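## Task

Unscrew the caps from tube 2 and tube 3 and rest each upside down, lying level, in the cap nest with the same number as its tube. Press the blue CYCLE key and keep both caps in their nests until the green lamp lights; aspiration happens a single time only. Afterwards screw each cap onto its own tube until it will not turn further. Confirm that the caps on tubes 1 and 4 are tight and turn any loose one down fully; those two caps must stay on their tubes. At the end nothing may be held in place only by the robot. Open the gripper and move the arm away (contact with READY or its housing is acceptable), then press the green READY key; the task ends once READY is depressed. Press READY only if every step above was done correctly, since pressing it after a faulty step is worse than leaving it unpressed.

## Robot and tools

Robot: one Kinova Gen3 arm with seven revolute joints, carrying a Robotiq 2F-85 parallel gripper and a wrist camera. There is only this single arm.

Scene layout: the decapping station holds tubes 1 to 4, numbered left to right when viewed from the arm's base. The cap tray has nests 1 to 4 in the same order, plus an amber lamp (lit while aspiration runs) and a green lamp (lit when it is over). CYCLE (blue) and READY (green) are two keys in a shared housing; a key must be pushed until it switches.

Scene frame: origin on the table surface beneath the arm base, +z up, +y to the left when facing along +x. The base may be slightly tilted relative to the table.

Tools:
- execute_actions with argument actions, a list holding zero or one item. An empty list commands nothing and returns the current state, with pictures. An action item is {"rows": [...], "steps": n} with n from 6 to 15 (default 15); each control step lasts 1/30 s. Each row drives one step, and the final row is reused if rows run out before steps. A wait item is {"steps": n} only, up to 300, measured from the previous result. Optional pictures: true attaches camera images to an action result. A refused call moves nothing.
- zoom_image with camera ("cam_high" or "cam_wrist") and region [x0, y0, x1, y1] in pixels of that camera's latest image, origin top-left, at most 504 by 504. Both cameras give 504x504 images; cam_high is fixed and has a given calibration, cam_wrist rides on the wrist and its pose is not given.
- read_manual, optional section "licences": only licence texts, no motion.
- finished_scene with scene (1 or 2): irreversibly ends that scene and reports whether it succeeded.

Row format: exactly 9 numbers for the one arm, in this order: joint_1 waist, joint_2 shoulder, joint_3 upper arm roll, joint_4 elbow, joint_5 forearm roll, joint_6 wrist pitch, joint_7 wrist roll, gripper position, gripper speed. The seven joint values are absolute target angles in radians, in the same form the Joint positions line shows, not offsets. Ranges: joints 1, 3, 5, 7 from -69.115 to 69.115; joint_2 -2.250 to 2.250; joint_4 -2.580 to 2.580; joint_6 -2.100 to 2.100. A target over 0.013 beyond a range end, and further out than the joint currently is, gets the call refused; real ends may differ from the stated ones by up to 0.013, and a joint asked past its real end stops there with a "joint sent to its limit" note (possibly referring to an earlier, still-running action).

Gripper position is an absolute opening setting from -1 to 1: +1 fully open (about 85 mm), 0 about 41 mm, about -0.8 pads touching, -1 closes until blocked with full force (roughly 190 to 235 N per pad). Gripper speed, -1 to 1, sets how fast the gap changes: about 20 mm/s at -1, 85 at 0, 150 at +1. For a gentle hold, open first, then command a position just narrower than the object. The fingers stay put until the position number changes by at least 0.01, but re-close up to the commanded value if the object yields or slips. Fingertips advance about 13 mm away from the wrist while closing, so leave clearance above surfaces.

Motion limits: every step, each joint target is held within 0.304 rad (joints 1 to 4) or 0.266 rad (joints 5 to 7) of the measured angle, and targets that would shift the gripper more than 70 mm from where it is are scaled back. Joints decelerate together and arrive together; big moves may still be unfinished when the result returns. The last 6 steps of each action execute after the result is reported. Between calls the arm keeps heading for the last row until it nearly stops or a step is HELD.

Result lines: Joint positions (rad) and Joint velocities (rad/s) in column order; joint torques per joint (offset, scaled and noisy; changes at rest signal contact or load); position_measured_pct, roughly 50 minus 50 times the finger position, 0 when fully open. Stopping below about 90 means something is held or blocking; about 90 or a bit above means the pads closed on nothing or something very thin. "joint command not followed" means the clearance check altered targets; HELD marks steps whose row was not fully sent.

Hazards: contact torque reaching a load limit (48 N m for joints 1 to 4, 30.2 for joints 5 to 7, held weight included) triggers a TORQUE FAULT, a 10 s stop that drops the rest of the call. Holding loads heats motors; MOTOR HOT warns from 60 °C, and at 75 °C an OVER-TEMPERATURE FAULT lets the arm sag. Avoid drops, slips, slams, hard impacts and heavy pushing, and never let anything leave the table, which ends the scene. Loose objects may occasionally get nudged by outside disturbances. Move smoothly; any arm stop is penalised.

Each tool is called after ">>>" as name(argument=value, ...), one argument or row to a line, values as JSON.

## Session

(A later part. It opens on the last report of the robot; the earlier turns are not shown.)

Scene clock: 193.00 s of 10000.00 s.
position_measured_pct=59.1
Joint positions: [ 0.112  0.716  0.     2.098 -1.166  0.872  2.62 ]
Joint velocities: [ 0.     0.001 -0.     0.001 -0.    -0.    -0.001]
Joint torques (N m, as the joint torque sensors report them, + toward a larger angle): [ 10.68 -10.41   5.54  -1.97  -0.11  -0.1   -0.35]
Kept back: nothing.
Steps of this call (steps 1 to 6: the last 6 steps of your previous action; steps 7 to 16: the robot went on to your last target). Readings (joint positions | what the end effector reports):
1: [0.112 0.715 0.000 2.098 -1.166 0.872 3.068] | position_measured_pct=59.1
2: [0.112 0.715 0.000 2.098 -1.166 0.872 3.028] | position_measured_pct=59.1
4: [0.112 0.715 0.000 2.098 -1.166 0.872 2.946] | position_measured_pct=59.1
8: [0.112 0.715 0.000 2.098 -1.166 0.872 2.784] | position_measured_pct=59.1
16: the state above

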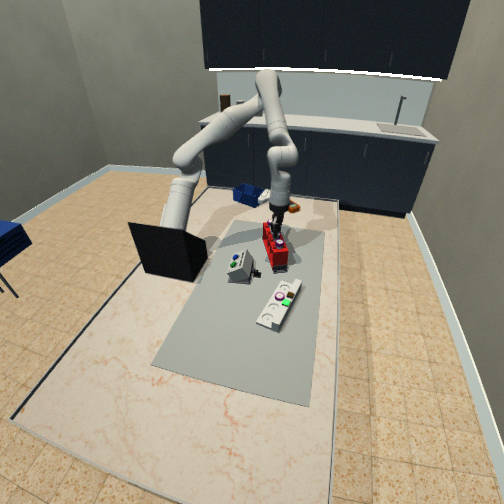

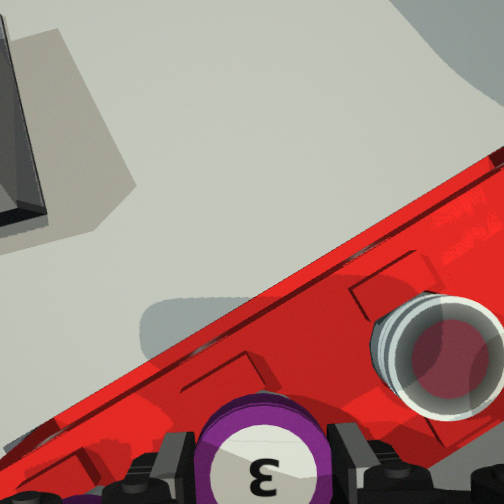

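>>> execute_actions(
  actions=[
    {"rows": [[0.11072,0.71667,0,2.09818,-1.16692,0.87104,1.87,-0.24,-0.3]], "steps": 15},
  ],
  pictures=false,
)

>>> execute_actions(
  actions=[
    {"rows": [[0.11000,0.71733,0,2.09841,-1.16818,0.87044,1.26,-0.24,-0.3]], "steps": 15},
  ],
  pictures=false,
)

>>> execute_actions(
  actions=[
    {"steps": 16},
  ],
  pictures=true,
)

Scene clock: 194.50 s of 10000.00 s.
position_measured_pct=59.1
Joint positions: [ 0.111  0.716  0.     2.098 -1.167  0.871  2.358]
Joint velocities: [-0.001  0.002 -0.     0.001 -0.002 -0.002 -1.215]
Joint torques (N m, as the joint torque sensors report them, + toward a larger angle): [10.7  -9.97  5.47 -1.88 -0.14 -0.23 -0.47]
Steps of this call (steps 1 to 15: the robot went on to your last target; steps 16 to 36: nothing new was sent; steps 37 to 45: the first 9 steps of this action). Readings (joint positions | what the end effector reports):
37: [0.112 0.716 0.000 2.098 -1.166 0.872 2.619] | position_measured_pct=59.1
38: [0.112 0.716 0.000 2.098 -1.166 0.872 2.609] | position_measured_pct=59.1
40: [0.112 0.716 0.000 2.098 -1.166 0.872 2.559] | position_measured_pct=59.1
44: [0.111 0.716 0.000 2.098 -1.167 0.871 2.399] | position_measured_pct=59.1
45: the state above

Scene clock: 195.00 s of 10000.00 s.
position_measured_pct=59.1
Joint positions: [ 0.111  0.716  0.001  2.098 -1.167  0.871  1.749]
Joint velocities: [-0.     0.     0.     0.003  0.     0.    -1.216]
Joint torques (N m, as the joint torque sensors report them, + toward a larger angle): [ 10.04 -10.08   5.15  -2.62  -0.41  -0.3   -0.35]
Steps of this call (steps 1 to 6: the last 6 steps of your previous action; steps 7 to 15: the first 9 steps of this action). Readings (joint positions | what the end effector reports):
7: [0.111 0.716 0.000 2.098 -1.167 0.871 2.074] | position_measured_pct=59.1
8: [0.111 0.716 0.000 2.098 -1.167 0.871 2.033] | position_measured_pct=59.1
10: [0.111 0.716 0.000 2.098 -1.167 0.871 1.952] | position_measured_pct=59.1
14: [0.111 0.716 0.001 2.098 -1.167 0.871 1.789] | position_measured_pct=59.1
15: the state above

Scene clock: 195.53 s of 10000.00 s.
position_measured_pct=59.1
Joint positions: [ 0.11   0.715 -0.     2.098 -1.166  0.871  1.263]
Joint velocities: [-0.004 -0.     0.001  0.001  0.    -0.001 -0.001]
Joint torques (N m, as the joint torque sensors report them, + toward a larger angle): [11.14 -8.87  6.16 -1.88 -1.33 -0.63 -1.62]
Kept back: nothing.
Steps of this call (steps 1 to 6: the last 6 steps of your previous action; steps 7 to 16: the robot went on to your last target). Readings (joint positions | what the end effector reports):
1: [0.111 0.716 0.001 2.099 -1.167 0.871 1.708] | position_measured_pct=59.1
2: [0.111 0.716 0.001 2.099 -1.168 0.871 1.667] | position_measured_pct=59.1
4: [0.111 0.716 0.001 2.099 -1.168 0.871 1.586] | position_measured_pct=59.1
8: [0.111 0.716 0.000 2.099 -1.168 0.870 1.424] | position_measured_pct=59.1
16: the state above

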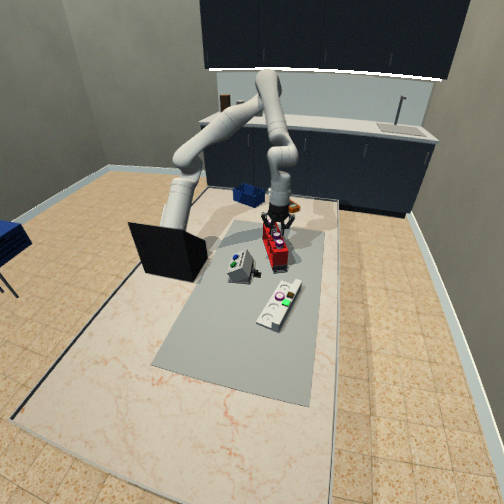

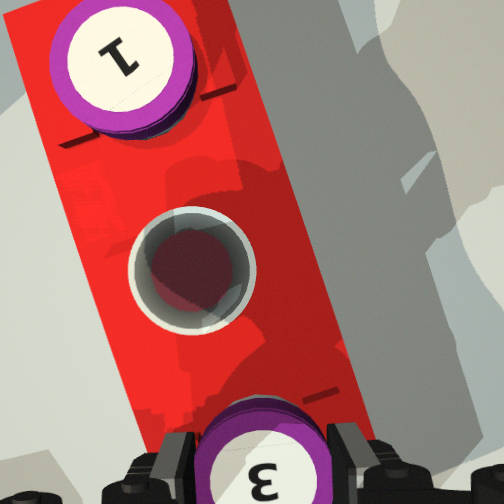

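>>> execute_actions(
  actions=[
    {"rows": [[0.11000,0.71733,0,2.09841,-1.16818,0.87044,1.22,-0.24,-0.3],[0.11000,0.71733,0,2.09841,-1.16818,0.87044,1.19,-0.24,-0.3],[0.11000,0.71733,0,2.09841,-1.16818,0.87044,1.16,-0.24,-0.3],[0.11000,0.71733,0,2.09841,-1.16818,0.87044,1.13,-0.24,-0.3],[0.11000,0.71733,0,2.09841,-1.16818,0.87044,1.10,-0.24,-0.3],[0.11000,0.71733,0,2.09841,-1.16818,0.87044,1.07,-0.24,-0.3],[0.11000,0.71733,0,2.09841,-1.16818,0.87044,1.04,-0.24,-0.3],[0.11000,0.71733,0,2.09841,-1.16818,0.87044,1.01,-0.24,-0.3],[0.11000,0.71733,0,2.09841,-1.16818,0.87044,0.98,-0.24,-0.3]], "steps": 12},
  ],
  pictures=false,
)

>>> execute_actions(
  actions=[
    {"steps": 10},
  ],
  pictures=true,
)

Scene clock: 196.53 s of 10000.00 s.
position_measured_pct=59.1
Joint positions: [ 0.11   0.715 -0.     2.098 -1.166  0.871  1.145]
Joint velocities: [-0.001  0.005  0.005 -0.002  0.001 -0.008 -0.9  ]
Joint torques (N m, as the joint torque sensors report them, + toward a larger angle): [11.11 -9.42  5.62 -1.9  -1.49 -0.58 -1.17]
Steps of this call (steps 1 to 15: the robot went on to your last target; steps 16 to 24: nothing new was sent; steps 25 to 30: the first 6 steps of this action). Readings (joint positions | what the end effector reports):
25: [0.110 0.715 -0.000 2.098 -1.166 0.871 1.261] | position_measured_pct=59.1
26: [0.110 0.715 -0.001 2.098 -1.166 0.872 1.252] | position_measured_pct=59.1
28: [0.110 0.715 -0.001 2.098 -1.166 0.871 1.205] | position_measured_pct=59.1
30: the state above

Scene clock: 196.87 s of 10000.00 s.
position_measured_pct=59.1
Joint positions: [ 0.11   0.716 -0.     2.098 -1.166  0.871  0.982]
Joint velocities: [ 0.002  0.002  0.    -0.001 -0.001  0.    -0.001]
Joint torques (N m, as the joint torque sensors report them, + toward a larger angle): [10.88 -9.47  5.86 -1.98 -1.18 -0.44 -1.32]
Kept back: nothing.
Steps of this call (steps 1 to 6: the last 6 steps of your previous action; steps 7 to 10: the robot went on to your last target). Readings (joint positions | what the end effector reports):
1: [0.110 0.715 -0.000 2.098 -1.166 0.871 1.115] | position_measured_pct=59.1
2: [0.110 0.715 -0.001 2.098 -1.166 0.871 1.085] | position_measured_pct=59.1
4: [0.110 0.715 -0.001 2.098 -1.166 0.872 1.025] | position_measured_pct=59.1
8: [0.110 0.716 -0.000 2.098 -1.166 0.871 0.982] | position_measured_pct=59.1
10: the state above

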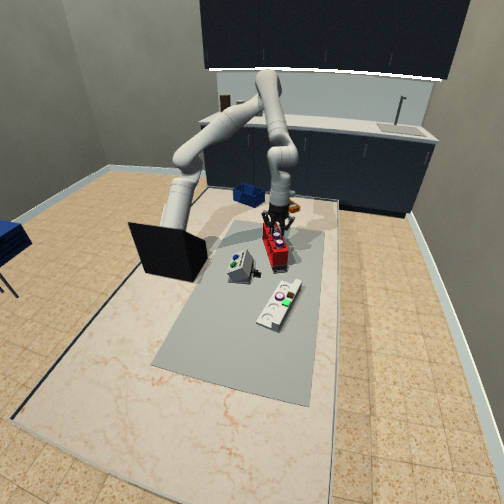

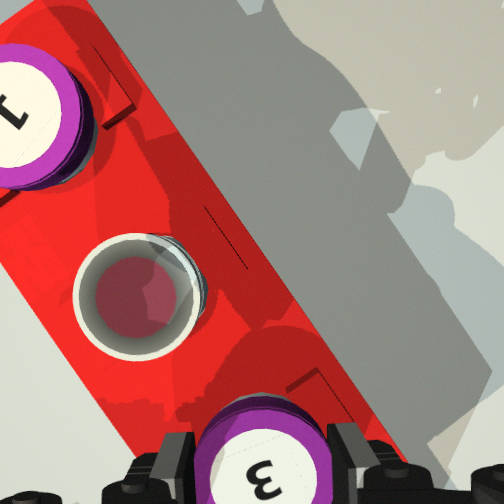

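>>> execute_actions(
  actions=[
    {"rows": [[0.11000,0.71733,0,2.09841,-1.16818,0.87044,0.982,0.10,0.9],[0.11000,0.71733,0,2.09841,-1.16818,0.87044,0.982,0.10,0.9],[0.11000,0.71733,0,2.09841,-1.16818,0.87044,0.982,0.10,0.9],[0.11000,0.71733,0,2.09841,-1.16818,0.87044,0.982,0.10,0.9],[0.1095,0.7170,0,2.0975,-1.1677,0.8707,1.10,0.10,0.9],[0.1095,0.7170,0,2.0975,-1.1677,0.8707,1.25,0.10,0.9],[0.1095,0.7170,0,2.0975,-1.1677,0.8707,1.40,0.10,0.9],[0.1095,0.7170,0,2.0975,-1.1677,0.8707,1.58,0.10,0.9]], "steps": 15},
  ],
  pictures=false,
)

>>> execute_actions(
  actions=[
    {"rows": [[0.1095,0.7170,0,2.0975,-1.1677,0.8707,1.58,0.10,0.9],[0.1095,0.7170,0,2.0975,-1.1677,0.8707,1.58,0.10,0.9],[0.1095,0.7170,0,2.0975,-1.1677,0.8707,1.58,0.10,0.9],[0.1095,0.7170,0,2.0975,-1.1677,0.8707,1.58,0.10,0.9],[0.1068,0.7193,0,2.0981,-1.1720,0.8687,1.583,0.10,0.9],[0.1042,0.7217,0,2.0987,-1.1764,0.8667,1.585,0.10,0.9],[0.1015,0.7240,0,2.0993,-1.1807,0.8646,1.587,0.10,0.9],[0.0989,0.7263,0,2.0999,-1.1850,0.8626,1.589,0.10,0.9]], "steps": 15},
  ],
  pictures=false,
)

>>> execute_actions(
  actions=[
    {"steps": 10},
  ],
  pictures=true,
)

Scene clock: 198.47 s of 10000.00 s.
position_measured_pct=45.2
Joint positions: [ 0.11   0.717  0.     2.098 -1.168  0.871  1.082]
Joint velocities: [-0.     0.    -0.    -0.005  0.001  0.001  1.194]
Joint torques (N m, as the joint torque sensors report them, + toward a larger angle): [ 11.06 -10.69   5.67  -2.24  -0.23  -0.13  -0.51]
Steps of this call (steps 1 to 30: the robot went on to your last target; steps 31 to 39: nothing new was sent; steps 40 to 48: the first 9 steps of this action). Readings (joint positions | what the end effector reports):
40: [0.110 0.716 -0.000 2.098 -1.166 0.871 0.982] | position_measured_pct=59.1
41: [0.110 0.716 -0.001 2.098 -1.167 0.871 0.983] | position_measured_pct=58.7
43: [0.110 0.717 -0.000 2.098 -1.168 0.870 0.982] | position_measured_pct=51.6
47: [0.110 0.717 0.000 2.098 -1.168 0.871 1.043] | position_measured_pct=45.6
48: the state above

Scene clock: 198.97 s of 10000.00 s.
position_measured_pct=45.2
Joint positions: [ 0.1    0.726 -0.     2.1   -1.183  0.864  1.588]
Joint velocities: [-0.015  0.019 -0.024  0.015 -0.093 -0.037  0.06 ]
Joint torques (N m, as the joint torque sensors report them, + toward a larger angle): [ 12.62 -12.69   6.86  -2.65  -0.26  -0.39  -0.31]
Steps of this call (steps 1 to 6: the last 6 steps of your previous action; steps 7 to 15: the first 9 steps of this action). Readings (joint positions | what the end effector reports):
7: [0.110 0.717 -0.000 2.098 -1.168 0.871 1.366] | position_measured_pct=45.2
8: [0.110 0.717 -0.000 2.098 -1.168 0.871 1.407] | position_measured_pct=45.2
10: [0.110 0.717 -0.000 2.098 -1.168 0.871 1.488] | position_measured_pct=45.2
14: [0.102 0.724 0.000 2.099 -1.178 0.866 1.584] | position_measured_pct=45.2
15: the state above

Scene clock: 199.30 s of 10000.00 s.
position_measured_pct=45.2
Joint positions: [ 0.099  0.726 -0.     2.1   -1.185  0.863  1.589]
Joint velocities: [-0.002  0.001 -0.     0.     0.001  0.    -0.001]
Joint torques (N m, as the joint torque sensors report them, + toward a larger angle): [ 10.85 -10.63   5.69  -2.06  -0.24  -0.22  -0.34]
Kept back: nothing.
Steps of this call (steps 1 to 6: the last 6 steps of your previous action; steps 7 to 10: the robot went on to your last target). Readings (joint positions | what the end effector reports):
1: [0.100 0.726 -0.000 2.100 -1.184 0.863 1.589] | position_measured_pct=45.2
2: [0.100 0.726 -0.000 2.100 -1.185 0.863 1.589] | position_measured_pct=45.2
4: [0.099 0.726 -0.000 2.100 -1.185 0.863 1.589] | position_measured_pct=45.2
8: [0.099 0.726 -0.000 2.100 -1.185 0.863 1.589] | position_measured_pct=45.2
10: the state above

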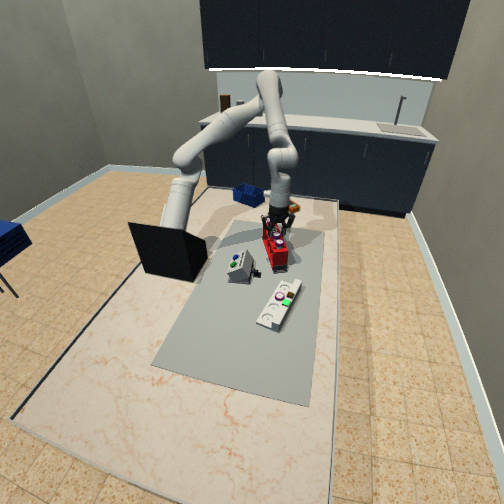

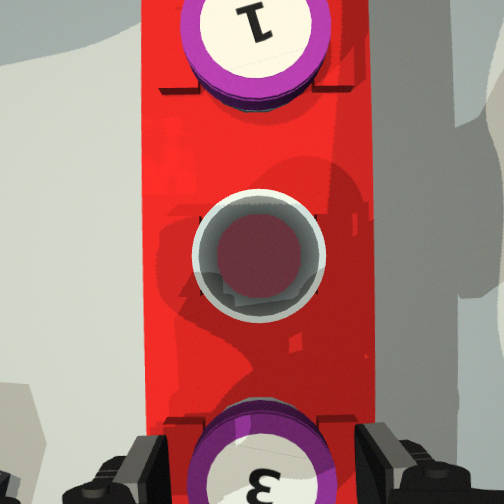

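>>> zoom_image(
  camera="cam_wrist",
  region=[170, 380, 360, 504],
)

Region (170, 380, 360, 504) of cam_wrist's 504x504 image, scaled by 2.653; it fills the top 329 rows of this view, and the rest is white.

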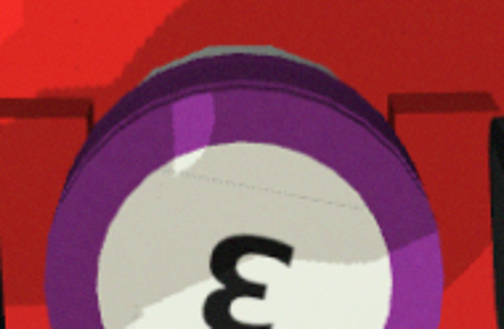

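>>> execute_actions(
  actions=[
    {"rows": [[0.1008,0.7281,0,2.0999,-1.1849,0.8624,1.589,0.0,0.3],[0.1008,0.7281,0,2.0999,-1.1849,0.8624,1.589,0.0,0.3],[0.1008,0.7281,0,2.0999,-1.1849,0.8624,1.589,0.0,0.3],[0.1008,0.7281,0,2.0999,-1.1849,0.8624,1.589,-0.10,0.0],[0.1008,0.7281,0,2.0999,-1.1849,0.8624,1.589,-0.10,0.0],[0.1008,0.7281,0,2.0999,-1.1849,0.8624,1.589,-0.10,0.0],[0.1008,0.7281,0,2.0999,-1.1849,0.8624,1.589,-0.24,-0.2]], "steps": 14},
  ],
  pictures=false,
)

>>> execute_actions(
  actions=[
    {"rows": [[0.1008,0.7281,0,2.0999,-1.1849,0.8624,1.55,-0.24,-0.2],[0.1008,0.7281,0,2.0999,-1.1849,0.8624,1.52,-0.24,-0.2],[0.1008,0.7281,0,2.0999,-1.1849,0.8624,1.49,-0.24,-0.2],[0.1008,0.7281,0,2.0999,-1.1849,0.8624,1.46,-0.24,-0.2],[0.1008,0.7281,0,2.0999,-1.1849,0.8624,1.43,-0.24,-0.2],[0.1008,0.7281,0,2.0999,-1.1849,0.8624,1.40,-0.24,-0.2],[0.1008,0.7281,0,2.0999,-1.1849,0.8624,1.37,-0.24,-0.2],[0.1008,0.7281,0,2.0999,-1.1849,0.8624,1.34,-0.24,-0.2],[0.1008,0.7281,0,2.0999,-1.1849,0.8624,1.31,-0.24,-0.2],[0.1008,0.7281,0,2.0999,-1.1849,0.8624,1.28,-0.24,-0.2],[0.1008,0.7281,0,2.0999,-1.1849,0.8624,1.25,-0.24,-0.2],[0.1008,0.7281,0,2.0999,-1.1849,0.8624,1.22,-0.24,-0.2],[0.1008,0.7281,0,2.0999,-1.1849,0.8624,1.19,-0.24,-0.2],[0.1008,0.7281,0,2.0999,-1.1849,0.8624,1.16,-0.24,-0.2],[0.1008,0.7281,0,2.0999,-1.1849,0.8624,1.13,-0.24,-0.2]], "steps": 15},
  ],
  pictures=false,
)

>>> execute_actions(
  actions=[
    {"steps": 7},
  ],
  pictures=true,
)

Scene clock: 201.33 s of 10000.00 s.
position_measured_pct=54.4
Joint positions: [ 0.101  0.728  0.     2.1   -1.185  0.862  1.589]
Joint velocities: [ 0.001  0.     0.     0.    -0.     0.     0.   ]
Joint torques (N m, as the joint torque sensors report them, + toward a larger angle): [ 11.04 -10.82   5.75  -2.12  -0.46  -0.07  -0.32]
Steps of this call (steps 1 to 15: the robot went on to your last target; steps 16 to 53: nothing new was sent; steps 54 to 61: the first 8 steps of this action). Readings (joint positions | what the end effector reports):
54: [0.100 0.727 -0.000 2.100 -1.185 0.863 1.589] | position_measured_pct=45.2
55: [0.101 0.728 -0.000 2.100 -1.185 0.862 1.589] | position_measured_pct=45.6
57: [0.101 0.728 0.000 2.100 -1.185 0.862 1.589] | position_measured_pct=48.4
61: the state above

Scene clock: 201.83 s of 10000.00 s.
position_measured_pct=58.7
Joint positions: [ 0.101  0.727 -0.     2.099 -1.182  0.862  1.385]
Joint velocities: [-0.    -0.008 -0.011  0.003 -0.001  0.028 -0.896]
Joint torques (N m, as the joint torque sensors report them, + toward a larger angle): [11.33 -9.71  6.03 -2.26 -1.18 -0.83 -1.51]
Steps of this call (steps 1 to 6: the last 6 steps of your previous action; steps 7 to 15: the first 9 steps of this action). Readings (joint positions | what the end effector reports):
7: [0.101 0.727 0.000 2.100 -1.185 0.863 1.588] | position_measured_pct=58.7
8: [0.101 0.727 0.000 2.100 -1.185 0.863 1.579] | position_measured_pct=58.7
10: [0.101 0.727 -0.000 2.100 -1.183 0.863 1.534] | position_measured_pct=58.7
14: [0.101 0.727 0.000 2.099 -1.182 0.861 1.415] | position_measured_pct=58.7
15: the state above

Scene clock: 202.07 s of 10000.00 s.
position_measured_pct=58.7
Joint positions: [ 0.1    0.726 -0.001  2.099 -1.182  0.863  1.176]
Joint velocities: [ 0.001  0.011  0.011 -0.002  0.008 -0.022 -0.814]
Joint torques (N m, as the joint torque sensors report them, + toward a larger angle): [11.76 -9.98  6.2  -1.78 -2.13  0.17 -1.89]
Kept back: nothing.
Steps of this call (steps 1 to 6: the last 6 steps of your previous action; step 7: the robot went on to your last target). Readings (joint positions | what the end effector reports):
1: [0.101 0.727 -0.000 2.099 -1.182 0.863 1.355] | position_measured_pct=58.7
2: [0.100 0.726 -0.001 2.100 -1.182 0.864 1.325] | position_measured_pct=58.7
4: [0.100 0.726 -0.001 2.099 -1.182 0.863 1.265] | position_measured_pct=58.7
7: the state above

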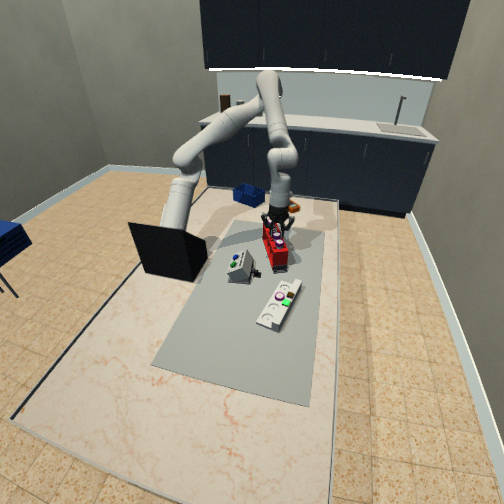

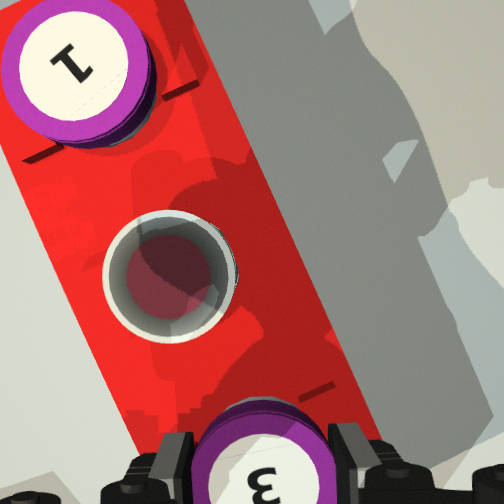

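>>> execute_actions(
  actions=[
    {"rows": [[0.1008,0.7281,0,2.0999,-1.1849,0.8624,1.13,0.10,0.9],[0.1008,0.7281,0,2.0999,-1.1849,0.8624,1.13,0.10,0.9],[0.1008,0.7281,0,2.0999,-1.1849,0.8624,1.13,0.10,0.9],[0.1008,0.7281,0,2.0999,-1.1849,0.8624,1.13,0.10,0.9],[0.1008,0.7281,0,2.0999,-1.1849,0.8624,1.13,0.10,0.9],[0.1100,0.7196,0,2.0969,-1.1687,0.8701,1.12,0.10,0.9],[0.1193,0.7111,0,2.0939,-1.1526,0.8777,1.11,0.10,0.9],[0.1359,0.6958,0,2.0884,-1.1235,0.8915,1.09,0.10,0.9],[0.1535,0.6780,0,2.0824,-1.0913,0.9071,1.06,0.10,0.9],[0.1535,0.6780,0,2.0824,-1.0913,0.9071,1.02,0.10,0.9],[0.1811,0.6533,0,2.0727,-1.0468,0.9330,0.98,0.10,0.9]], "steps": 15},
  ],
  pictures=false,
)

>>> execute_actions(
  actions=[
    {"rows": [[0.1811,0.6533,0,2.0727,-1.0468,0.9330,0.90,0.10,0.9],[0.2302,0.7293,0,2.0094,-1.0162,0.9416,0.80,0.10,0.9],[0.2302,0.7293,0,2.0094,-1.0162,0.9416,0.75,0.10,0.9],[0.2794,0.8053,0,1.9461,-0.9857,0.9502,0.70,0.10,0.9],[0.2794,0.8053,0,1.9461,-0.9857,0.9502,0.65,0.10,0.9],[0.3285,0.8812,0,1.8828,-0.9551,0.9587,0.60,0.10,0.9],[0.3285,0.8812,0,1.8828,-0.9551,0.9587,0.55,0.10,0.9],[0.3776,0.9572,0,1.8195,-0.9245,0.9673,0.50,0.10,0.9],[0.3776,0.9572,0,1.8195,-0.9245,0.9673,0.45,0.10,0.9],[0.3776,0.9572,0,1.8195,-0.9245,0.9673,0.40,0.10,0.9],[0.3772,1.0370,0,1.7732,-0.9447,0.9475,0.35,0.10,0.9],[0.3772,1.0370,0,1.7732,-0.9447,0.9475,0.30,0.10,0.9],[0.3769,1.1167,0,1.7270,-0.9649,0.9277,0.25,0.10,0.9],[0.3769,1.1167,0,1.7270,-0.9649,0.9277,0.20,0.10,0.9],[0.3766,1.1964,0,1.6807,-0.9850,0.9079,0.15,0.10,0.9]], "steps": 15},
  ],
  pictures=false,
)

>>> execute_actions(
  actions=[
    {"rows": [[0.3766,1.1964,0,1.6807,-0.9850,0.9079,0.0,0.10,0.9],[0.3762,1.2761,0,1.6344,-1.0052,0.8881,-0.20,0.10,0.9],[0.3762,1.2761,0,1.6344,-1.0052,0.8881,-0.466,0.10,0.9]], "steps": 15},
  ],
  pictures=false,
)

>>> execute_actions(
  actions=[
    {"steps": 24},
  ],
  pictures=true,
)

Scene clock: 206.43 s of 10000.00 s.
position_measured_pct=45.2
Joint positions: [ 0.128  0.703 -0.001  2.092 -1.144  0.882  1.104]
Joint velocities: [ 0.361 -0.343  0.002 -0.118  0.615  0.291 -0.452]
Joint torques (N m, as the joint torque sensors report them, + toward a larger angle): [ 12.09 -12.53   6.54  -2.87  -0.24  -0.16  -0.05]
Steps of this call (steps 1 to 30: the robot went on to your last target; steps 31 to 122: nothing new was sent; steps 123 to 131: the first 9 steps of this action). Readings (joint positions | what the end effector reports):
123: [0.100 0.726 -0.001 2.099 -1.182 0.863 1.133] | position_measured_pct=58.7
124: [0.100 0.726 -0.001 2.100 -1.183 0.863 1.132] | position_measured_pct=58.3
126: [0.100 0.727 -0.000 2.100 -1.185 0.862 1.130] | position_measured_pct=51.6
130: [0.117 0.713 -0.001 2.096 -1.162 0.873 1.116] | position_measured_pct=45.6
131: the state above

Scene clock: 206.93 s of 10000.00 s.
position_measured_pct=45.2
Joint positions: [ 0.265  0.787 -0.001  1.968 -0.998  0.948  0.721]
Joint velocities: [ 0.585  0.889  0.025 -0.774  0.381  0.088 -1.094]
Joint torques (N m, as the joint torque sensors report them, + toward a larger angle): [ 11.44 -12.04   5.9   -2.82  -0.31   0.14  -0.38]
Steps of this call (steps 1 to 6: the last 6 steps of your previous action; steps 7 to 15: the first 9 steps of this action). Readings (joint positions | what the end effector reports):
7: [0.177 0.657 0.001 2.073 -1.047 0.932 0.979] | position_measured_pct=45.2
8: [0.178 0.657 0.000 2.073 -1.047 0.933 0.969] | position_measured_pct=45.2
10: [0.188 0.669 -0.001 2.064 -1.043 0.935 0.919] | position_measured_pct=45.2
14: [0.246 0.757 -0.002 1.994 -1.010 0.945 0.759] | position_measured_pct=45.2
15: the state above

Scene clock: 207.43 s of 10000.00 s.
position_measured_pct=45.2
Joint positions: [ 0.37   1.211  0.001  1.673 -0.992  0.903  0.136]
Joint velocities: [ 0.04   0.393 -0.002 -0.247 -0.089 -0.098 -1.215]
Joint torques (N m, as the joint torque sensors report them, + toward a larger angle): [ 13.09 -16.93   5.85  -3.41  -0.47   0.1   -0.26]
Steps of this call (steps 1 to 6: the last 6 steps of your previous action; steps 7 to 15: the first 9 steps of this action). Readings (joint positions | what the end effector reports):
7: [0.346 1.004 0.001 1.804 -0.962 0.948 0.447] | position_measured_pct=45.2
8: [0.351 1.038 0.000 1.783 -0.963 0.944 0.409] | position_measured_pct=45.2
10: [0.358 1.103 0.000 1.741 -0.969 0.932 0.338] | position_measured_pct=45.2
14: [0.368 1.196 0.001 1.682 -0.988 0.906 0.177] | position_measured_pct=45.2
15: the state above

Scene clock: 208.23 s of 10000.00 s.
position_measured_pct=45.2
Joint positions: [ 0.376  1.276  0.     1.634 -1.005  0.888 -0.466]
Joint velocities: [-0.     0.002  0.     0.001 -0.001  0.    -0.   ]
Joint torques (N m, as the joint torque sensors report them, + toward a larger angle): [ 13.46 -15.36   6.34  -3.37  -0.25  -0.29  -0.3 ]
Kept back: nothing.
Steps of this call (steps 1 to 6: the last 6 steps of your previous action; steps 7 to 24: the robot went on to your last target). Readings (joint positions | what the end effector reports):
1: [0.371 1.223 0.000 1.665 -0.994 0.900 0.095] | position_measured_pct=45.2
2: [0.372 1.233 0.000 1.659 -0.997 0.897 0.055] | position_measured_pct=45.2
4: [0.373 1.247 0.000 1.650 -1.000 0.894 -0.026] | position_measured_pct=45.2
8: [0.375 1.264 0.000 1.641 -1.003 0.891 -0.189] | position_measured_pct=45.2
24: the state above

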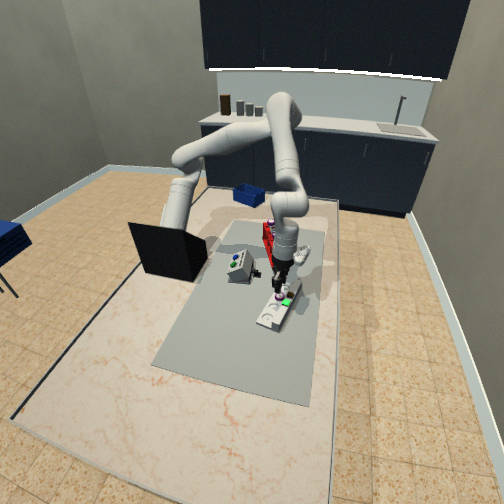

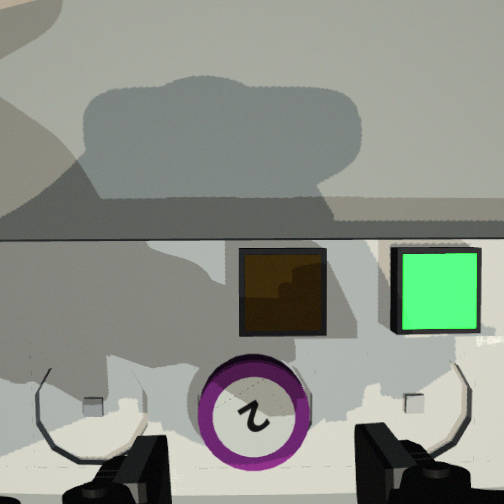

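>>> zoom_image(
  camera="cam_wrist",
  region=[180, 340, 350, 504],
)

Region (180, 340, 350, 504) of cam_wrist's 504x504 image, scaled by 2.965; it fills the top 486 rows of this view, and the rest is white.

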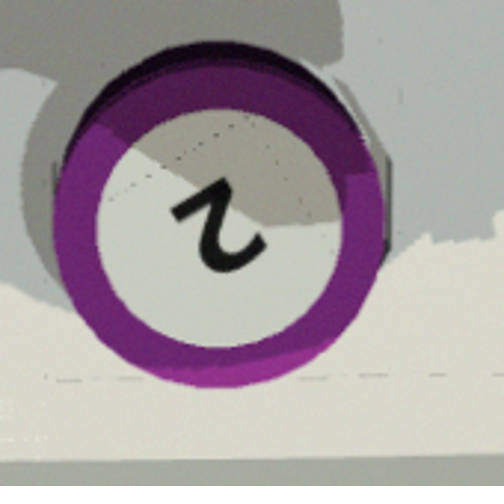

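>>> execute_actions(
  actions=[
    {"rows": [[0.3656,1.2867,0,1.6334,-1.0222,0.8820,-0.456,0.0,0.5],[0.3549,1.2973,0,1.6324,-1.0392,0.8759,-0.446,0.0,0.5],[0.3443,1.3078,0,1.6315,-1.0563,0.8697,-0.436,0.0,0.5],[0.3336,1.3184,0,1.6305,-1.0733,0.8636,-0.426,0.0,0.5],[0.3230,1.3290,0,1.6295,-1.0903,0.8575,-0.416,0.0,0.5]], "steps": 12},
  ],
  pictures=false,
)

>>> execute_actions(
  actions=[
    {"steps": 12},
  ],
  pictures=true,
)

>>> zoom_image(
  camera="cam_wrist",
  region=[170, 350, 360, 504],
)

Scene clock: 211.67 s of 10000.00 s.
position_measured_pct=49.6
Joint positions: [ 0.332  1.32   0.     1.63  -1.074  0.863 -0.426]
Joint velocities: [-0.222  0.229 -0.026 -0.012 -0.423 -0.149  0.25 ]
Joint torques (N m, as the joint torque sensors report them, + toward a larger angle): [ 14.96 -16.81   7.08  -2.98  -0.31  -0.24  -0.25]
Steps of this call (steps 1 to 30: the robot went on to your last target; steps 31 to 97: nothing new was sent; steps 98 to 103: the first 6 steps of this action). Readings (joint positions | what the end effector reports):
98: [0.375 1.277 0.000 1.634 -1.006 0.888 -0.465] | position_measured_pct=45.2
99: [0.368 1.284 0.002 1.633 -1.014 0.885 -0.461] | position_measured_pct=46.0
101: [0.350 1.302 0.001 1.632 -1.042 0.875 -0.444] | position_measured_pct=48.8
103: the state above

Scene clock: 212.07 s of 10000.00 s.
position_measured_pct=49.6
Joint positions: [ 0.323  1.329 -0.     1.63  -1.09   0.858 -0.416]
Joint velocities: [-0.002  0.002 -0.    -0.     0.     0.     0.001]
Joint torques (N m, as the joint torque sensors report them, + toward a larger angle): [ 13.64 -15.28   6.44  -2.74  -0.32  -0.32  -0.23]
Kept back: nothing.
Steps of this call (steps 1 to 6: the last 6 steps of your previous action; steps 7 to 12: the robot went on to your last target). Readings (joint positions | what the end effector reports):
1: [0.327 1.326 -0.001 1.630 -1.085 0.860 -0.419] | position_measured_pct=49.6
2: [0.326 1.327 -0.002 1.630 -1.089 0.858 -0.417] | position_measured_pct=49.6
4: [0.325 1.327 -0.001 1.630 -1.090 0.858 -0.416] | position_measured_pct=49.6
8: [0.324 1.328 -0.000 1.630 -1.090 0.857 -0.416] | position_measured_pct=49.6
12: the state above

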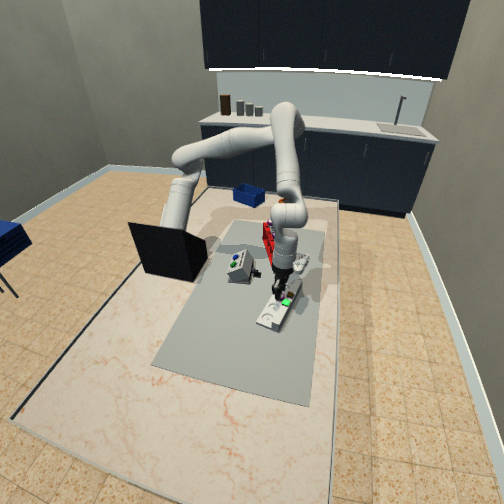

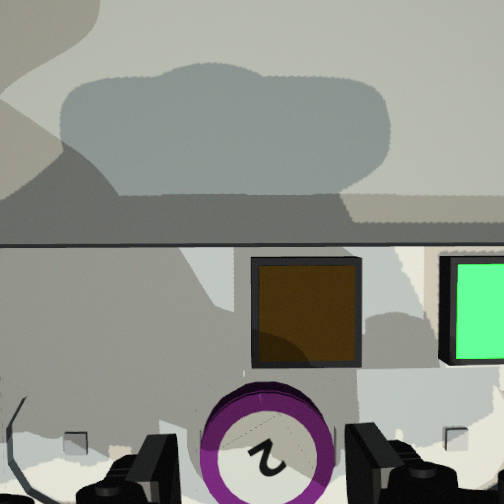

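Region (170, 350, 360, 504) of cam_wrist's 504x504 image, scaled by 2.653; it fills the top 409 rows of this view, and the rest is white.

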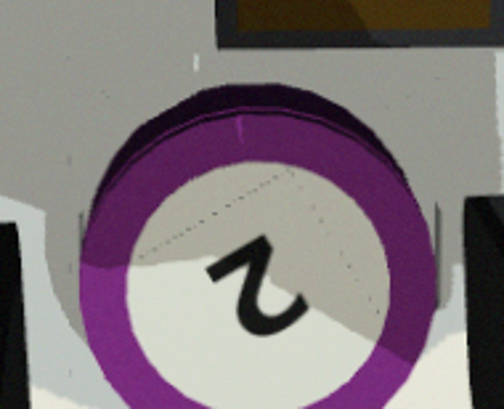

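>>> execute_actions(
  actions=[],
)

Scene clock: 214.97 s of 10000.00 s.
position_measured_pct=49.6
Joint positions: [ 0.323  1.329  0.     1.629 -1.09   0.857 -0.416]
Joint velocities: [-0.001 -0.001 -0.    -0.    -0.    -0.     0.001]
Joint torques (N m, as the joint torque sensors report them, + toward a larger angle): [ 13.77 -15.48   6.38  -2.82  -0.28  -0.27  -0.24]
Kept back: nothing.
Steps of this call (steps 1 to 30: the robot went on to your last target; steps 31 to 87: nothing new was sent). Readings (joint positions | what the end effector reports):
1: [0.323 1.329 -0.000 1.630 -1.090 0.858 -0.416] | position_measured_pct=49.6
2: [0.323 1.329 -0.000 1.630 -1.090 0.858 -0.416] | position_measured_pct=49.6
4: [0.323 1.329 -0.000 1.630 -1.090 0.857 -0.416] | position_measured_pct=49.6
8: [0.323 1.329 -0.000 1.629 -1.090 0.857 -0.416] | position_measured_pct=49.6
87: the state above
The arm was judged still, so your last target was given up. Only a new action makes it travel on or press farther. Fingers that are still opening or closing keep moving.

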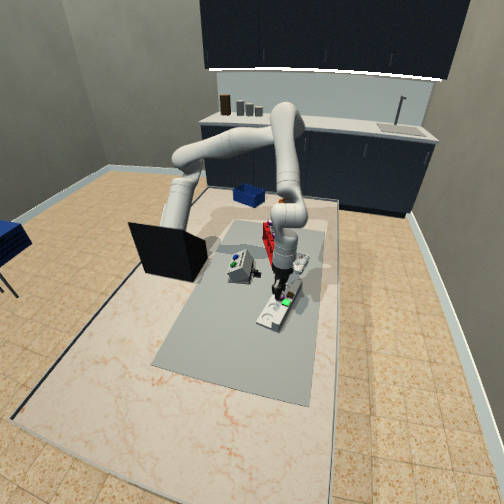

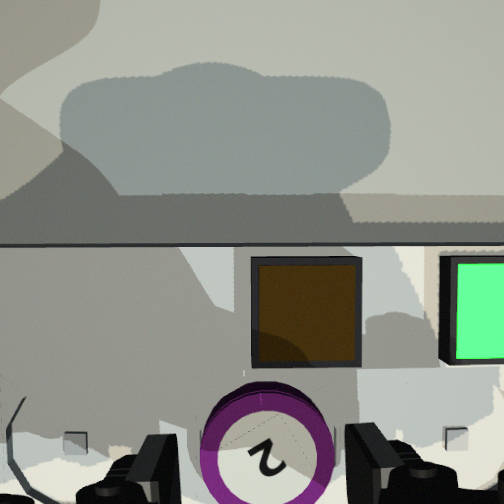

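>>> execute_actions(
  actions=[
    {"rows": [[0.3122,1.3445,0,1.6261,-1.1095,0.8502,-0.4034,0.0,0],[0.3066,1.3507,0,1.6253,-1.1189,0.8468,-0.3977,0.0,0]], "steps": 15},
  ],
  pictures=true,
)

Scene clock: 215.80 s of 10000.00 s.
position_measured_pct=49.6
Joint positions: [ 0.307  1.35  -0.     1.625 -1.119  0.847 -0.398]
Joint velocities: [-0.003  0.007  0.001 -0.002  0.    -0.    -0.   ]
Joint torques (N m, as the joint torque sensors report them, + toward a larger angle): [ 13.54 -15.35   6.5   -2.39  -0.26  -0.27  -0.35]
Steps of this call (steps 1 to 16: nothing new was sent; steps 17 to 25: the first 9 steps of this action). Readings (joint positions | what the end effector reports):
17: [0.322 1.330 0.000 1.629 -1.091 0.857 -0.415] | position_measured_pct=49.6
18: [0.317 1.337 0.001 1.627 -1.097 0.855 -0.411] | position_measured_pct=49.6
20: [0.308 1.349 -0.000 1.626 -1.116 0.848 -0.400] | position_measured_pct=49.6
24: [0.307 1.350 -0.000 1.625 -1.119 0.847 -0.398] | position_measured_pct=49.6
25: the state above

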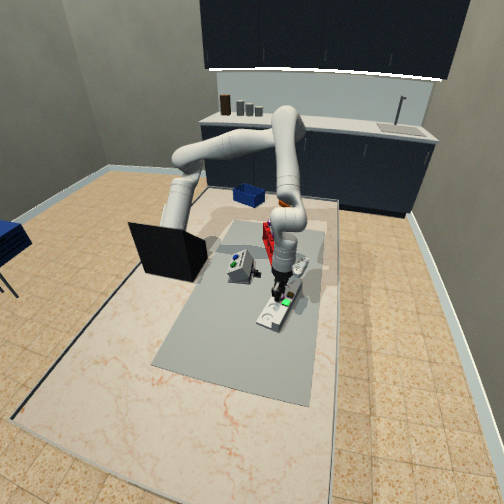

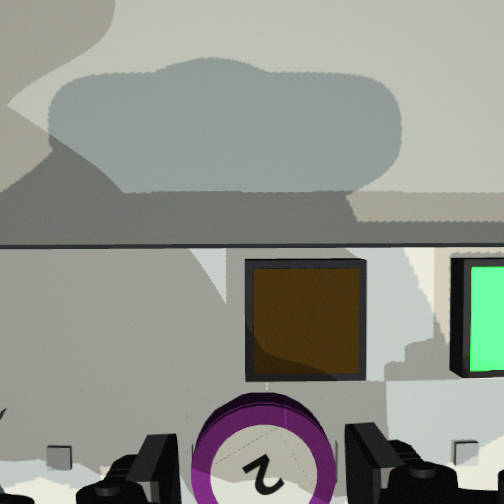

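>>> zoom_image(
  camera="cam_wrist",
  region=[170, 370, 360, 504],
)

Region (170, 370, 360, 504) of cam_wrist's 504x504 image, scaled by 2.653; it fills the top 355 rows of this view, and the rest is white.

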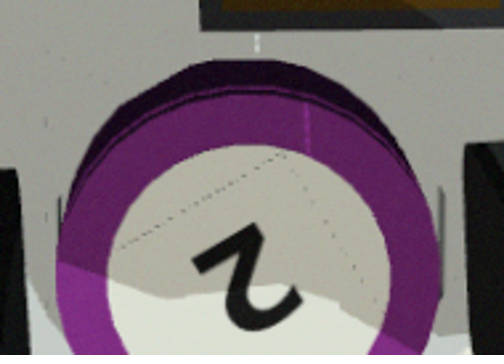

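>>> execute_actions(
  actions=[
    {"rows": [[0.3066,1.3507,0,1.6253,-1.1189,0.8468,-0.3977,-0.14,-0.3],[0.3066,1.3507,0,1.6253,-1.1189,0.8468,-0.3977,-0.14,-0.3],[0.3066,1.3507,0,1.6253,-1.1189,0.8468,-0.3977,-0.14,-0.3],[0.3066,1.3507,0,1.6253,-1.1189,0.8468,-0.3977,-0.14,-0.3],[0.3066,1.3507,0,1.6253,-1.1189,0.8468,-0.3977,-0.14,-0.3],[0.3066,1.3507,0,1.6253,-1.1189,0.8468,-0.3977,-0.24,-0.3]], "steps": 15},
  ],
)

Scene clock: 216.47 s of 10000.00 s.
position_measured_pct=58.7
Joint positions: [ 0.307  1.35   0.     1.625 -1.119  0.847 -0.398]
Joint velocities: [ 0.001 -0.    -0.     0.    -0.    -0.002 -0.   ]
Joint torques (N m, as the joint torque sensors report them, + toward a larger angle): [ 13.5  -15.03   6.34  -2.54  -0.33  -0.31  -0.32]
Steps of this call (steps 1 to 6: the last 6 steps of your previous action; steps 7 to 11: the robot went on to your last target; steps 12 to 20: the first 9 steps of this action). Readings (joint positions | what the end effector reports):
12: [0.307 1.351 0.000 1.625 -1.119 0.847 -0.398] | position_measured_pct=49.6
13: [0.307 1.351 0.000 1.625 -1.119 0.847 -0.398] | position_measured_pct=50.4
15: [0.307 1.351 0.000 1.625 -1.119 0.847 -0.398] | position_measured_pct=53.2
19: [0.307 1.350 0.000 1.625 -1.119 0.847 -0.398] | position_measured_pct=57.9
20: the state above

>>> execute_actions(
  actions=[
    {"rows": [[0.3066,1.3507,0,1.6253,-1.1189,0.8468,-0.3977,-0.24,-0.3],[0.3066,1.3507,0,1.6253,-1.1189,0.8468,-0.3977,-0.24,-0.3],[0.3066,1.3507,0,1.6253,-1.1189,0.8468,-0.3977,-0.24,-0.3],[0.3100,1.3470,0,1.6257,-1.1133,0.8488,-0.4010,-0.24,-0.3],[0.3140,1.3427,0,1.6263,-1.1068,0.8512,-0.4050,-0.24,-0.3],[0.3190,1.3373,0,1.6269,-1.0985,0.8542,-0.4100,-0.24,-0.3],[0.3249,1.3310,0,1.6277,-1.0888,0.8577,-0.4160,-0.24,-0.3],[0.3249,1.3310,0,1.6277,-1.0888,0.8577,-0.4160,-0.24,-0.3],[0.3249,1.3310,0,1.6277,-1.0888,0.8577,-0.4160,-0.24,-0.3]], "steps": 15},
  ],
  pictures=true,
)

Scene clock: 217.17 s of 10000.00 s.
position_measured_pct=59.1
Joint positions: [ 0.324  1.332  0.001  1.627 -1.09   0.857 -0.415]
Joint velocities: [ 0.007 -0.009  0.02  -0.01   0.057  0.015 -0.037]
Joint torques (N m, as the joint torque sensors report them, + toward a larger angle): [ 10.68 -12.12   4.53  -1.93  -0.39  -0.4   -0.3 ]
Steps of this call (steps 1 to 6: the last 6 steps of your previous action; steps 7 to 12: the robot went on to your last target; steps 13 to 21: the first 9 steps of this action). Readings (joint positions | what the end effector reports):
13: [0.307 1.350 0.000 1.625 -1.119 0.847 -0.398] | position_measured_pct=59.1
14: [0.307 1.350 0.000 1.625 -1.119 0.847 -0.398] | position_measured_pct=59.1
16: [0.308 1.349 0.000 1.625 -1.118 0.847 -0.398] | position_measured_pct=59.1
20: [0.323 1.334 -0.000 1.628 -1.094 0.856 -0.413] | position_measured_pct=59.1
21: the state above

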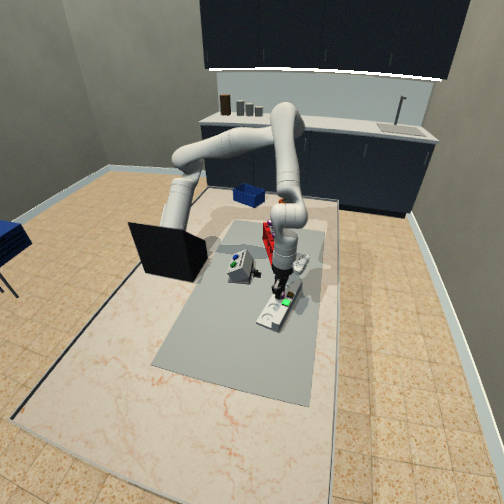

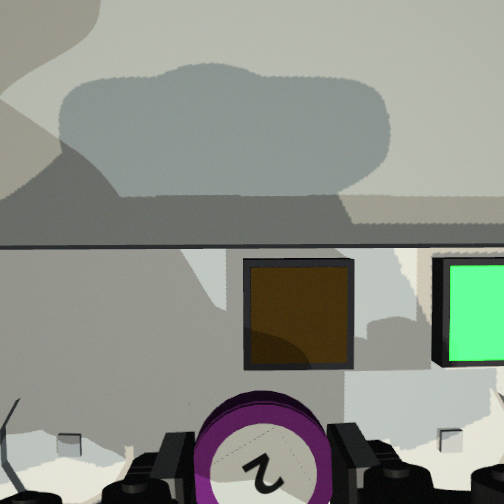

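>>> execute_actions(
  actions=[
    {"rows": [[0.3420,1.3127,0,1.6299,-1.0609,0.8678,-0.416,-0.24,-0.3],[0.3590,1.2944,0,1.6322,-1.0331,0.8780,-0.416,-0.24,-0.3],[0.3762,1.2761,0,1.6344,-1.0052,0.8881,-0.416,-0.24,-0.3],[0.3762,1.2761,0,1.6344,-1.0052,0.8881,-0.416,-0.24,-0.3],[0.3764,1.2300,0,1.6610,-0.9937,0.8994,-0.35,-0.24,-0.3],[0.3766,1.1800,0,1.6900,-0.9810,0.9120,-0.25,-0.24,-0.3],[0.3768,1.1200,0,1.7250,-0.9657,0.9269,-0.12,-0.24,-0.3],[0.3771,1.0600,0,1.7600,-0.9505,0.9418,0.0,-0.24,-0.3],[0.3774,1.0000,0,1.7947,-0.9353,0.9567,0.12,-0.24,-0.3],[0.3776,0.9572,0,1.8195,-0.9245,0.9673,0.25,-0.24,-0.3]], "steps": 15},
  ],
)

>>> execute_actions(
  actions=[
    {"rows": [[0.3776,0.9572,0,1.8195,-0.9245,0.9673,0.40,-0.24,-0.3],[0.3776,0.9572,0,1.8195,-0.9245,0.9673,0.45,-0.24,-0.3],[0.3400,0.9006,0,1.8627,-0.9451,0.9617,0.55,-0.24,-0.3],[0.3000,0.8405,0,1.9086,-0.9669,0.9557,0.65,-0.24,-0.3],[0.2600,0.7804,0,1.9545,-0.9888,0.9498,0.75,-0.24,-0.3],[0.2200,0.7203,0,2.0004,-1.0106,0.9438,0.85,-0.24,-0.3],[0.1800,0.6602,0,2.0463,-1.0325,0.9378,0.95,-0.24,-0.3],[0.1400,0.6001,0,2.0922,-1.0543,0.9319,1.05,-0.24,-0.3],[0.0966,0.5350,0,2.1420,-1.0780,0.9254,1.143,-0.24,-0.3]], "steps": 15},
  ],
)

>>> execute_actions(
  actions=[
    {"rows": [[0.0966,0.5350,0,2.1420,-1.0780,0.9254,1.143,-0.24,-0.3]], "steps": 12},
  ],
  pictures=true,
)

Scene clock: 221.53 s of 10000.00 s.
position_measured_pct=59.1
Joint positions: [ 0.374  1.202  0.001  1.669 -0.99   0.904 -0.341]
Joint velocities: [ 0.018 -0.828 -0.016  0.476  0.218  0.203  1.126]
Joint torques (N m, as the joint torque sensors report them, + toward a larger angle): [ 13.77 -19.39   5.98  -3.71  -0.31   0.3   -0.01]
Steps of this call (steps 1 to 6: the last 6 steps of your previous action; steps 7 to 15: the robot went on to your last target; steps 16 to 122: nothing new was sent; steps 123 to 131: the first 9 steps of this action). Readings (joint positions | what the end effector reports):
123: [0.326 1.330 -0.000 1.628 -1.088 0.858 -0.416] | position_measured_pct=59.1
124: [0.332 1.323 -0.001 1.629 -1.080 0.861 -0.416] | position_measured_pct=59.1
126: [0.357 1.296 -0.002 1.632 -1.043 0.875 -0.416] | position_measured_pct=59.1
130: [0.373 1.227 0.002 1.654 -0.996 0.898 -0.375] | position_measured_pct=59.1
131: the state above

Scene clock: 222.03 s of 10000.00 s.
position_measured_pct=59.1
Joint positions: [ 0.314  0.851  0.002  1.897 -0.957  0.954  0.229]
Joint velocities: [-0.684 -0.863  0.001  0.719 -0.299 -0.055  0.751]
Joint torques (N m, as the joint torque sensors report them, + toward a larger angle): [  9.83 -10.68   4.39  -2.88  -0.31  -0.11  -0.42]
Steps of this call (steps 1 to 6: the last 6 steps of your previous action; steps 7 to 15: the first 9 steps of this action). Readings (joint positions | what the end effector reports):
7: [0.377 1.026 -0.000 1.778 -0.941 0.951 -0.065] | position_measured_pct=59.1
8: [0.377 1.013 -0.000 1.786 -0.938 0.955 -0.024] | position_measured_pct=59.1
10: [0.375 0.987 0.000 1.802 -0.935 0.958 0.057] | position_measured_pct=59.1
14: [0.335 0.880 0.002 1.873 -0.948 0.956 0.203] | position_measured_pct=59.1
15: the state above

Scene clock: 222.43 s of 10000.00 s.
position_measured_pct=59.1
Joint positions: [ 0.125  0.577 -0.001  2.113 -1.064  0.929  0.66 ]
Joint velocities: [-0.169 -0.255  0.004  0.189 -0.09  -0.026  1.215]
Joint torques (N m, as the joint torque sensors report them, + toward a larger angle): [10.9  -8.67  6.3  -3.27 -0.43 -0.33 -0.37]
Steps of this call (steps 1 to 6: the last 6 steps of your previous action; steps 7 to 12: the first 6 steps of this action). Readings (joint positions | what the end effector reports):
7: [0.173 0.648 -0.001 2.057 -1.037 0.937 0.456] | position_measured_pct=59.1
8: [0.159 0.628 -0.001 2.073 -1.045 0.935 0.497] | position_measured_pct=59.1
10: [0.139 0.598 -0.001 2.097 -1.056 0.932 0.578] | position_measured_pct=59.1
12: the state above

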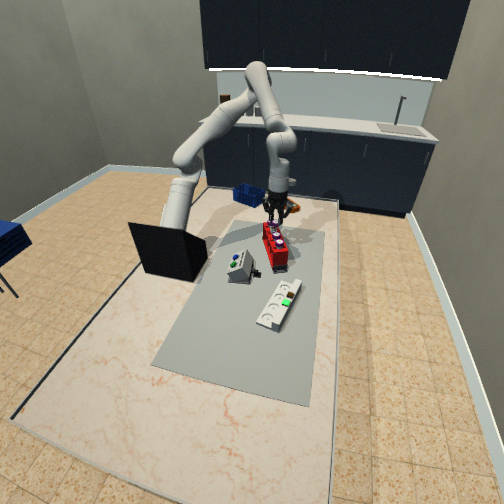

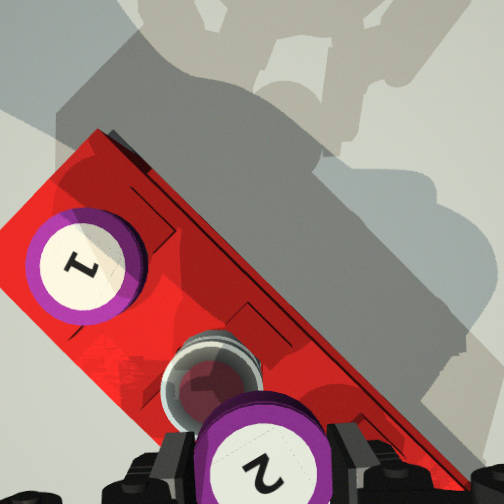

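>>> execute_actions(
  actions=[
    {"rows": [[0.0966,0.5350,0,2.1420,-1.0780,0.9254,1.143,-0.24,-0.3],[0.0966,0.5350,0,2.1420,-1.0780,0.9254,1.143,-0.24,-0.3],[0.0866,0.5435,0,2.1460,-1.0942,0.9159,1.155,-0.24,-0.3],[0.0767,0.5520,0,2.1500,-1.1103,0.9064,1.167,-0.24,-0.3],[0.0668,0.5603,0,2.1542,-1.1265,0.8969,1.18,-0.24,-0.3]], "steps": 15},
  ],
  pictures=true,
)

Scene clock: 222.97 s of 10000.00 s.
position_measured_pct=59.1
Joint positions: [ 0.069  0.559 -0.001  2.154 -1.126  0.898  1.18 ]
Joint velocities: [-0.001 -0.014  0.02  -0.003 -0.034 -0.023  0.019]
Joint torques (N m, as the joint torque sensors report them, + toward a larger angle): [ 9.68 -9.66  5.17 -2.57 -0.05 -0.39 -0.23]
Steps of this call (steps 1 to 6: the last 6 steps of your previous action; step 7: the robot went on to your last target; steps 8 to 16: the first 9 steps of this action). Readings (joint positions | what the end effector reports):
8: [0.102 0.543 -0.000 2.137 -1.076 0.926 0.985] | position_measured_pct=59.1
9: [0.101 0.541 -0.000 2.138 -1.076 0.926 1.025] | position_measured_pct=59.1
11: [0.096 0.540 0.000 2.141 -1.079 0.925 1.103] | position_measured_pct=59.1
15: [0.069 0.560 -0.001 2.154 -1.123 0.899 1.178] | position_measured_pct=59.1
16: the state above

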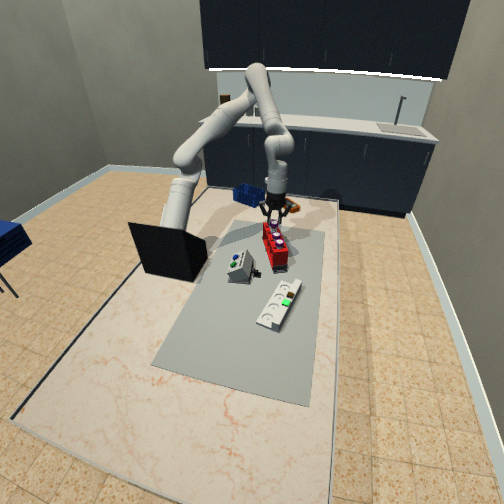

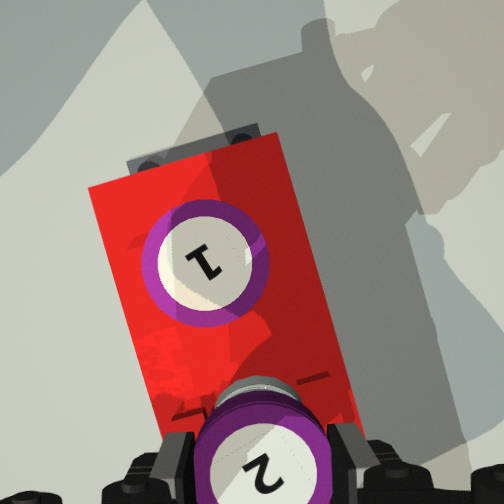

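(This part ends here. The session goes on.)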